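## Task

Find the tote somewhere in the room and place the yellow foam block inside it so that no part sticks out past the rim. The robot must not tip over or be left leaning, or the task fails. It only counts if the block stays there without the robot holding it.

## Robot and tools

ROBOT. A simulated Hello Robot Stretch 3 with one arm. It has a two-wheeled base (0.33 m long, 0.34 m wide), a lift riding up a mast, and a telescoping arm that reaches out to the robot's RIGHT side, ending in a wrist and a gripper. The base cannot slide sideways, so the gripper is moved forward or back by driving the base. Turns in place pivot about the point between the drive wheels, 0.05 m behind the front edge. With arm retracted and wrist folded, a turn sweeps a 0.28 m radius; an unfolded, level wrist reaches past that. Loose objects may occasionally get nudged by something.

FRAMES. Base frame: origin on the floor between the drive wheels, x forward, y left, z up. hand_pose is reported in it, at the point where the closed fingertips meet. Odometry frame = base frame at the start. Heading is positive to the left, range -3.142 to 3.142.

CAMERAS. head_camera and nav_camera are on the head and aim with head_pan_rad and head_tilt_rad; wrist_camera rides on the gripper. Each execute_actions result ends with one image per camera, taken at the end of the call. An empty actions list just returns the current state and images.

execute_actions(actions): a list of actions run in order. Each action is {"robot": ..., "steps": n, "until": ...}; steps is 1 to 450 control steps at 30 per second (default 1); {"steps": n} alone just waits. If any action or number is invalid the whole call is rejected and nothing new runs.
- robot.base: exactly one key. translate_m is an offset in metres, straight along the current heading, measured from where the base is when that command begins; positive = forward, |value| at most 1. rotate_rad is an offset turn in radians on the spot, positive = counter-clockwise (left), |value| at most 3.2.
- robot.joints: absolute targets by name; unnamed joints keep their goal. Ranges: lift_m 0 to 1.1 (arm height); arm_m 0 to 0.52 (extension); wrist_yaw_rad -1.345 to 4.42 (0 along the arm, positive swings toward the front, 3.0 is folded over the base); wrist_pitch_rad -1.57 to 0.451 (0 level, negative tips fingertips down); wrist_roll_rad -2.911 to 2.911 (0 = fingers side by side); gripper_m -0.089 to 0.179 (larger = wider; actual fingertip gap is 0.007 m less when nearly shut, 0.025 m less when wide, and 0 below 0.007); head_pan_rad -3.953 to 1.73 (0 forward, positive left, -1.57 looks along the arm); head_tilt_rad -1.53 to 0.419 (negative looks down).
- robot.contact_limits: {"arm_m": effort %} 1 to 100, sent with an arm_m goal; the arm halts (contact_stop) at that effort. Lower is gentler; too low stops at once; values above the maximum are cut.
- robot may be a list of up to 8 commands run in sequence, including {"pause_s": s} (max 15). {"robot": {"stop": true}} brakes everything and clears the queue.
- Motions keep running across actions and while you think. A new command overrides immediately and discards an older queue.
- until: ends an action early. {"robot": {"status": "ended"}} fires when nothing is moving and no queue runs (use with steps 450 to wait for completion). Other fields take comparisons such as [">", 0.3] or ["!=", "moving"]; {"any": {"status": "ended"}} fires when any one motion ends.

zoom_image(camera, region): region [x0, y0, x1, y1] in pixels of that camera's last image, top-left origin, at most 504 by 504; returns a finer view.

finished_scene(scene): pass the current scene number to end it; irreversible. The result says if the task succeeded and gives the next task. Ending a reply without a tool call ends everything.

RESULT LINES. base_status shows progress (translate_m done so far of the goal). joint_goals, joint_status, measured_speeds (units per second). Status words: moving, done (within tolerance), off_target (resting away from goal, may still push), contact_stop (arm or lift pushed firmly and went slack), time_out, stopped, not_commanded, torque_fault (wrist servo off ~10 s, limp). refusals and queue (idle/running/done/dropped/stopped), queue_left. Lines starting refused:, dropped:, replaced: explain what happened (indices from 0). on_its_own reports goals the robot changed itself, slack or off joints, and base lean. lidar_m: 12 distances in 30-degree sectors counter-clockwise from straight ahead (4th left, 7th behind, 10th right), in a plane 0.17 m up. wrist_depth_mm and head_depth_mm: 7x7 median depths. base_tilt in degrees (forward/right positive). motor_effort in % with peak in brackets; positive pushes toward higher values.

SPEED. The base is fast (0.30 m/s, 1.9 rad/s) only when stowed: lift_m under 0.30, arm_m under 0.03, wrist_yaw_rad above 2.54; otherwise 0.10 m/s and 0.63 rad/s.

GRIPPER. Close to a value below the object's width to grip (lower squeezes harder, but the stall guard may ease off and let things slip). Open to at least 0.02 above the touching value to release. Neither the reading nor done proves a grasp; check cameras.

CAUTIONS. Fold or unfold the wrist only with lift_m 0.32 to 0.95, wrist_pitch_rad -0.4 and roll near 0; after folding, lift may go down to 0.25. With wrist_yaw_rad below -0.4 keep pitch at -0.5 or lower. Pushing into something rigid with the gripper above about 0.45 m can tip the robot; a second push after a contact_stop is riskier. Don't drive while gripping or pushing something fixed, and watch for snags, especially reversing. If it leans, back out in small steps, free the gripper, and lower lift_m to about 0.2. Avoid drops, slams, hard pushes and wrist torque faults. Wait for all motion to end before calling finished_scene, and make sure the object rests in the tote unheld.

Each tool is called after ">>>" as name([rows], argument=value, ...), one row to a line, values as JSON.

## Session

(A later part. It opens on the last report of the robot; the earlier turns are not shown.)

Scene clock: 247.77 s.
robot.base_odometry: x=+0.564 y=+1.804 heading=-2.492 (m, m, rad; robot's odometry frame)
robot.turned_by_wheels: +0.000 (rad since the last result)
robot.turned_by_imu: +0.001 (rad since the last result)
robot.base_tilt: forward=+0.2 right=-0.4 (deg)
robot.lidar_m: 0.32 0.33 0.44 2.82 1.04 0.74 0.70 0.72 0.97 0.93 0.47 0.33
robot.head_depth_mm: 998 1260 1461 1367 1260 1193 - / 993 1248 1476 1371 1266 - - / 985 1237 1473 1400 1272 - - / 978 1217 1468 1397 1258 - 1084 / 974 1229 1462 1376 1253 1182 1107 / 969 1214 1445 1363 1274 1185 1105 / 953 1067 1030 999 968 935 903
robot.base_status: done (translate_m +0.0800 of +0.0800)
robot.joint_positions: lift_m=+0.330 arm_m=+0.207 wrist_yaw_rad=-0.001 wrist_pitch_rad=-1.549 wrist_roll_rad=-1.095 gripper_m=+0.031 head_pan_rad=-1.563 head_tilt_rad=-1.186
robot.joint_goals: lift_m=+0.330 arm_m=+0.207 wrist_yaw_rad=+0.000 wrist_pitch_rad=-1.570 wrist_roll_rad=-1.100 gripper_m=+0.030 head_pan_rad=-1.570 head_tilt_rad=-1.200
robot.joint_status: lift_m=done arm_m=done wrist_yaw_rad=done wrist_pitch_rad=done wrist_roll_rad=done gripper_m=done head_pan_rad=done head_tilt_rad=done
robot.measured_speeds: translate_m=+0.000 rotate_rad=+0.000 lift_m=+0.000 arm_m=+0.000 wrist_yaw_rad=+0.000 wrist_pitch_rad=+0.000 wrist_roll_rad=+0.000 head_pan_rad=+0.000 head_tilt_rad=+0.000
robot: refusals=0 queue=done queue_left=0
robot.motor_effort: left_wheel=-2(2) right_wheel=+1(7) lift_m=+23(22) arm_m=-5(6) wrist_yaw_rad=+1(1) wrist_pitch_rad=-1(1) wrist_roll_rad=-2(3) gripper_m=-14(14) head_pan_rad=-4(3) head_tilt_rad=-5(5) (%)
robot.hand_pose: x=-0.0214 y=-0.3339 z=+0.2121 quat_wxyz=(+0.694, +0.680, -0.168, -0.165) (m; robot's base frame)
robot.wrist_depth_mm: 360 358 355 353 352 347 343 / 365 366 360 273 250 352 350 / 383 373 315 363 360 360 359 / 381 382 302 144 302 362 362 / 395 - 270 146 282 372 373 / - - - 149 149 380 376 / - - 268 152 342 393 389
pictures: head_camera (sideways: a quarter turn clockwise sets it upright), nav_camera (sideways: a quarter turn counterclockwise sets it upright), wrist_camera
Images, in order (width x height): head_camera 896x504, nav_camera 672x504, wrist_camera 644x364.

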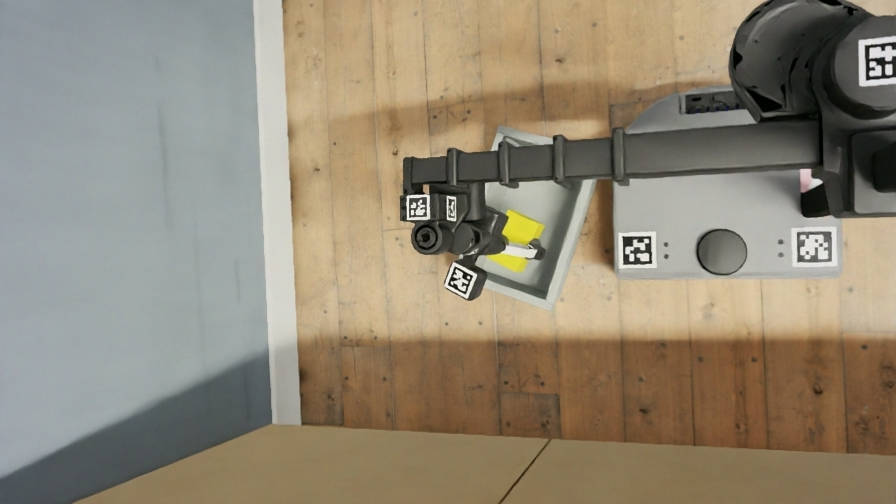

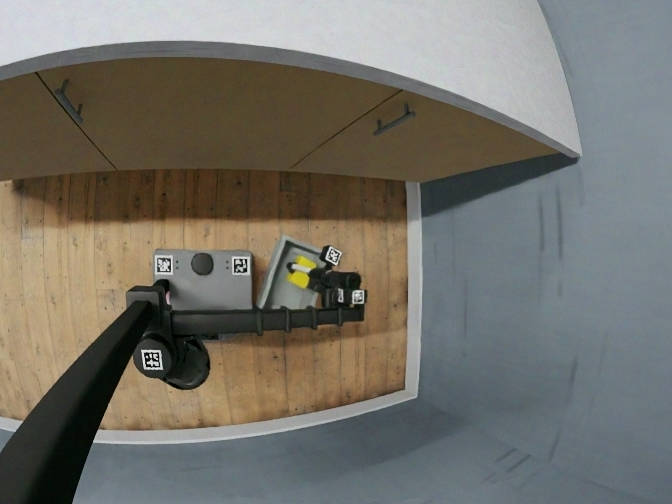

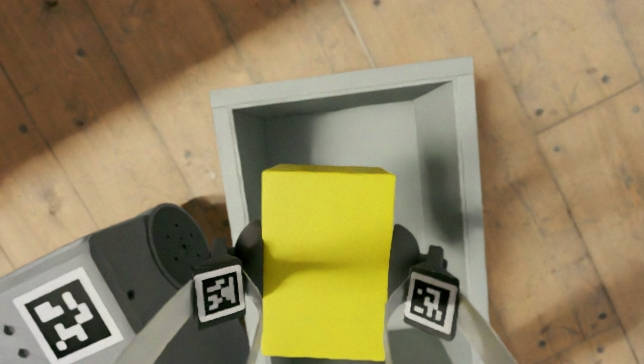

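>>> execute_actions([
  {"robot":[{"joints":{"arm_m":0.218}},{"joints":{"lift_m":0.20}},{"joints":{"gripper_m":0.09}},{"pause_s":0.4},{"joints":{"lift_m":0.4}}],"steps":450,"until":{"robot":{"status":"ended"}}},
])

Scene clock: 260.10 s.
robot.base_odometry: x=+0.564 y=+1.804 heading=-2.492 (m, m, rad; robot's odometry frame)
robot.turned_by_wheels: +0.000 (rad since the last result)
robot.turned_by_imu: +0.001 (rad since the last result)
robot.base_tilt: forward=+0.2 right=-0.3 (deg)
robot.lidar_m: 0.32 0.32 0.43 2.82 1.04 0.74 0.70 0.72 0.96 0.94 0.47 0.33
robot.head_depth_mm: 998 1259 1470 1369 1271 1197 - / 989 1245 1462 1373 1269 - - / 986 1240 1477 - 1263 - - / 980 1227 1471 1323 1256 - 1085 / 974 1217 1466 1368 1250 1184 1111 / 964 1212 1452 1369 1264 1180 1111 / 960 1066 1030 996 970 935 901
robot.base_status: done (translate_m +0.0800 of +0.0800)
robot.joint_positions: lift_m=+0.400 arm_m=+0.218 wrist_yaw_rad=-0.001 wrist_pitch_rad=-1.549 wrist_roll_rad=-1.095 gripper_m=+0.090 head_pan_rad=-1.563 head_tilt_rad=-1.186
robot.joint_goals: lift_m=+0.400 arm_m=+0.218 wrist_yaw_rad=+0.000 wrist_pitch_rad=-1.570 wrist_roll_rad=-1.100 gripper_m=+0.090 head_pan_rad=-1.570 head_tilt_rad=-1.200
robot.joint_status: lift_m=done arm_m=done wrist_yaw_rad=done wrist_pitch_rad=done wrist_roll_rad=done gripper_m=done head_pan_rad=done head_tilt_rad=done
robot.measured_speeds: translate_m=+0.000 rotate_rad=+0.000 lift_m=+0.000 arm_m=+0.000 wrist_yaw_rad=+0.000 wrist_pitch_rad=+0.000 wrist_roll_rad=+0.000 head_pan_rad=+0.000 head_tilt_rad=+0.000
robot: refusals=0 queue=done queue_left=0
robot.motor_effort: left_wheel=-2(2) right_wheel=+3(2) lift_m=+29(31) arm_m=+3(4) wrist_yaw_rad=+1(2) wrist_pitch_rad=-1(1) wrist_roll_rad=-2(2) gripper_m=+0(95) head_pan_rad=-4(4) head_tilt_rad=-6(5) (%)
robot.hand_pose: x=-0.0214 y=-0.3443 z=+0.2819 quat_wxyz=(+0.694, +0.680, -0.168, -0.165) (m; robot's base frame)
robot.wrist_depth_mm: 436 431 423 419 417 414 412 / 437 436 429 424 421 421 416 / 451 439 435 433 429 430 426 / 462 452 443 441 434 431 434 / 469 - 369 452 442 445 444 / - - 343 455 453 454 455 / - - - 388 378 462 465
pictures: head_camera (sideways: a quarter turn clockwise sets it upright), nav_camera (sideways: a quarter turn counterclockwise sets it upright), wrist_camera
Images, in order (width x height): head_camera 896x504, nav_camera 672x504, wrist_camera 644x364.

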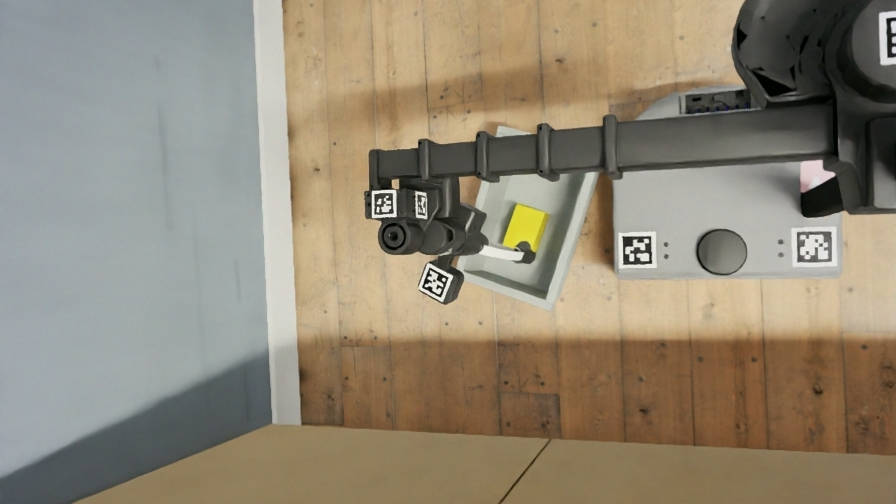

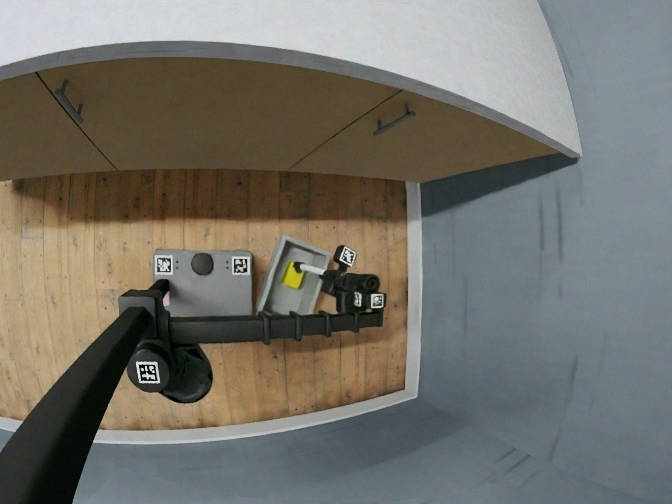

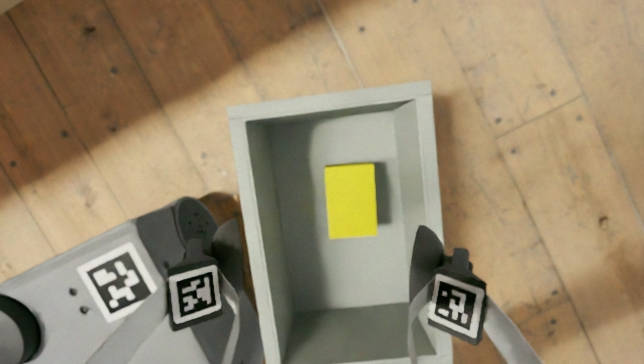

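>>> finished_scene(scene=1)

The scene is finished: the task was done.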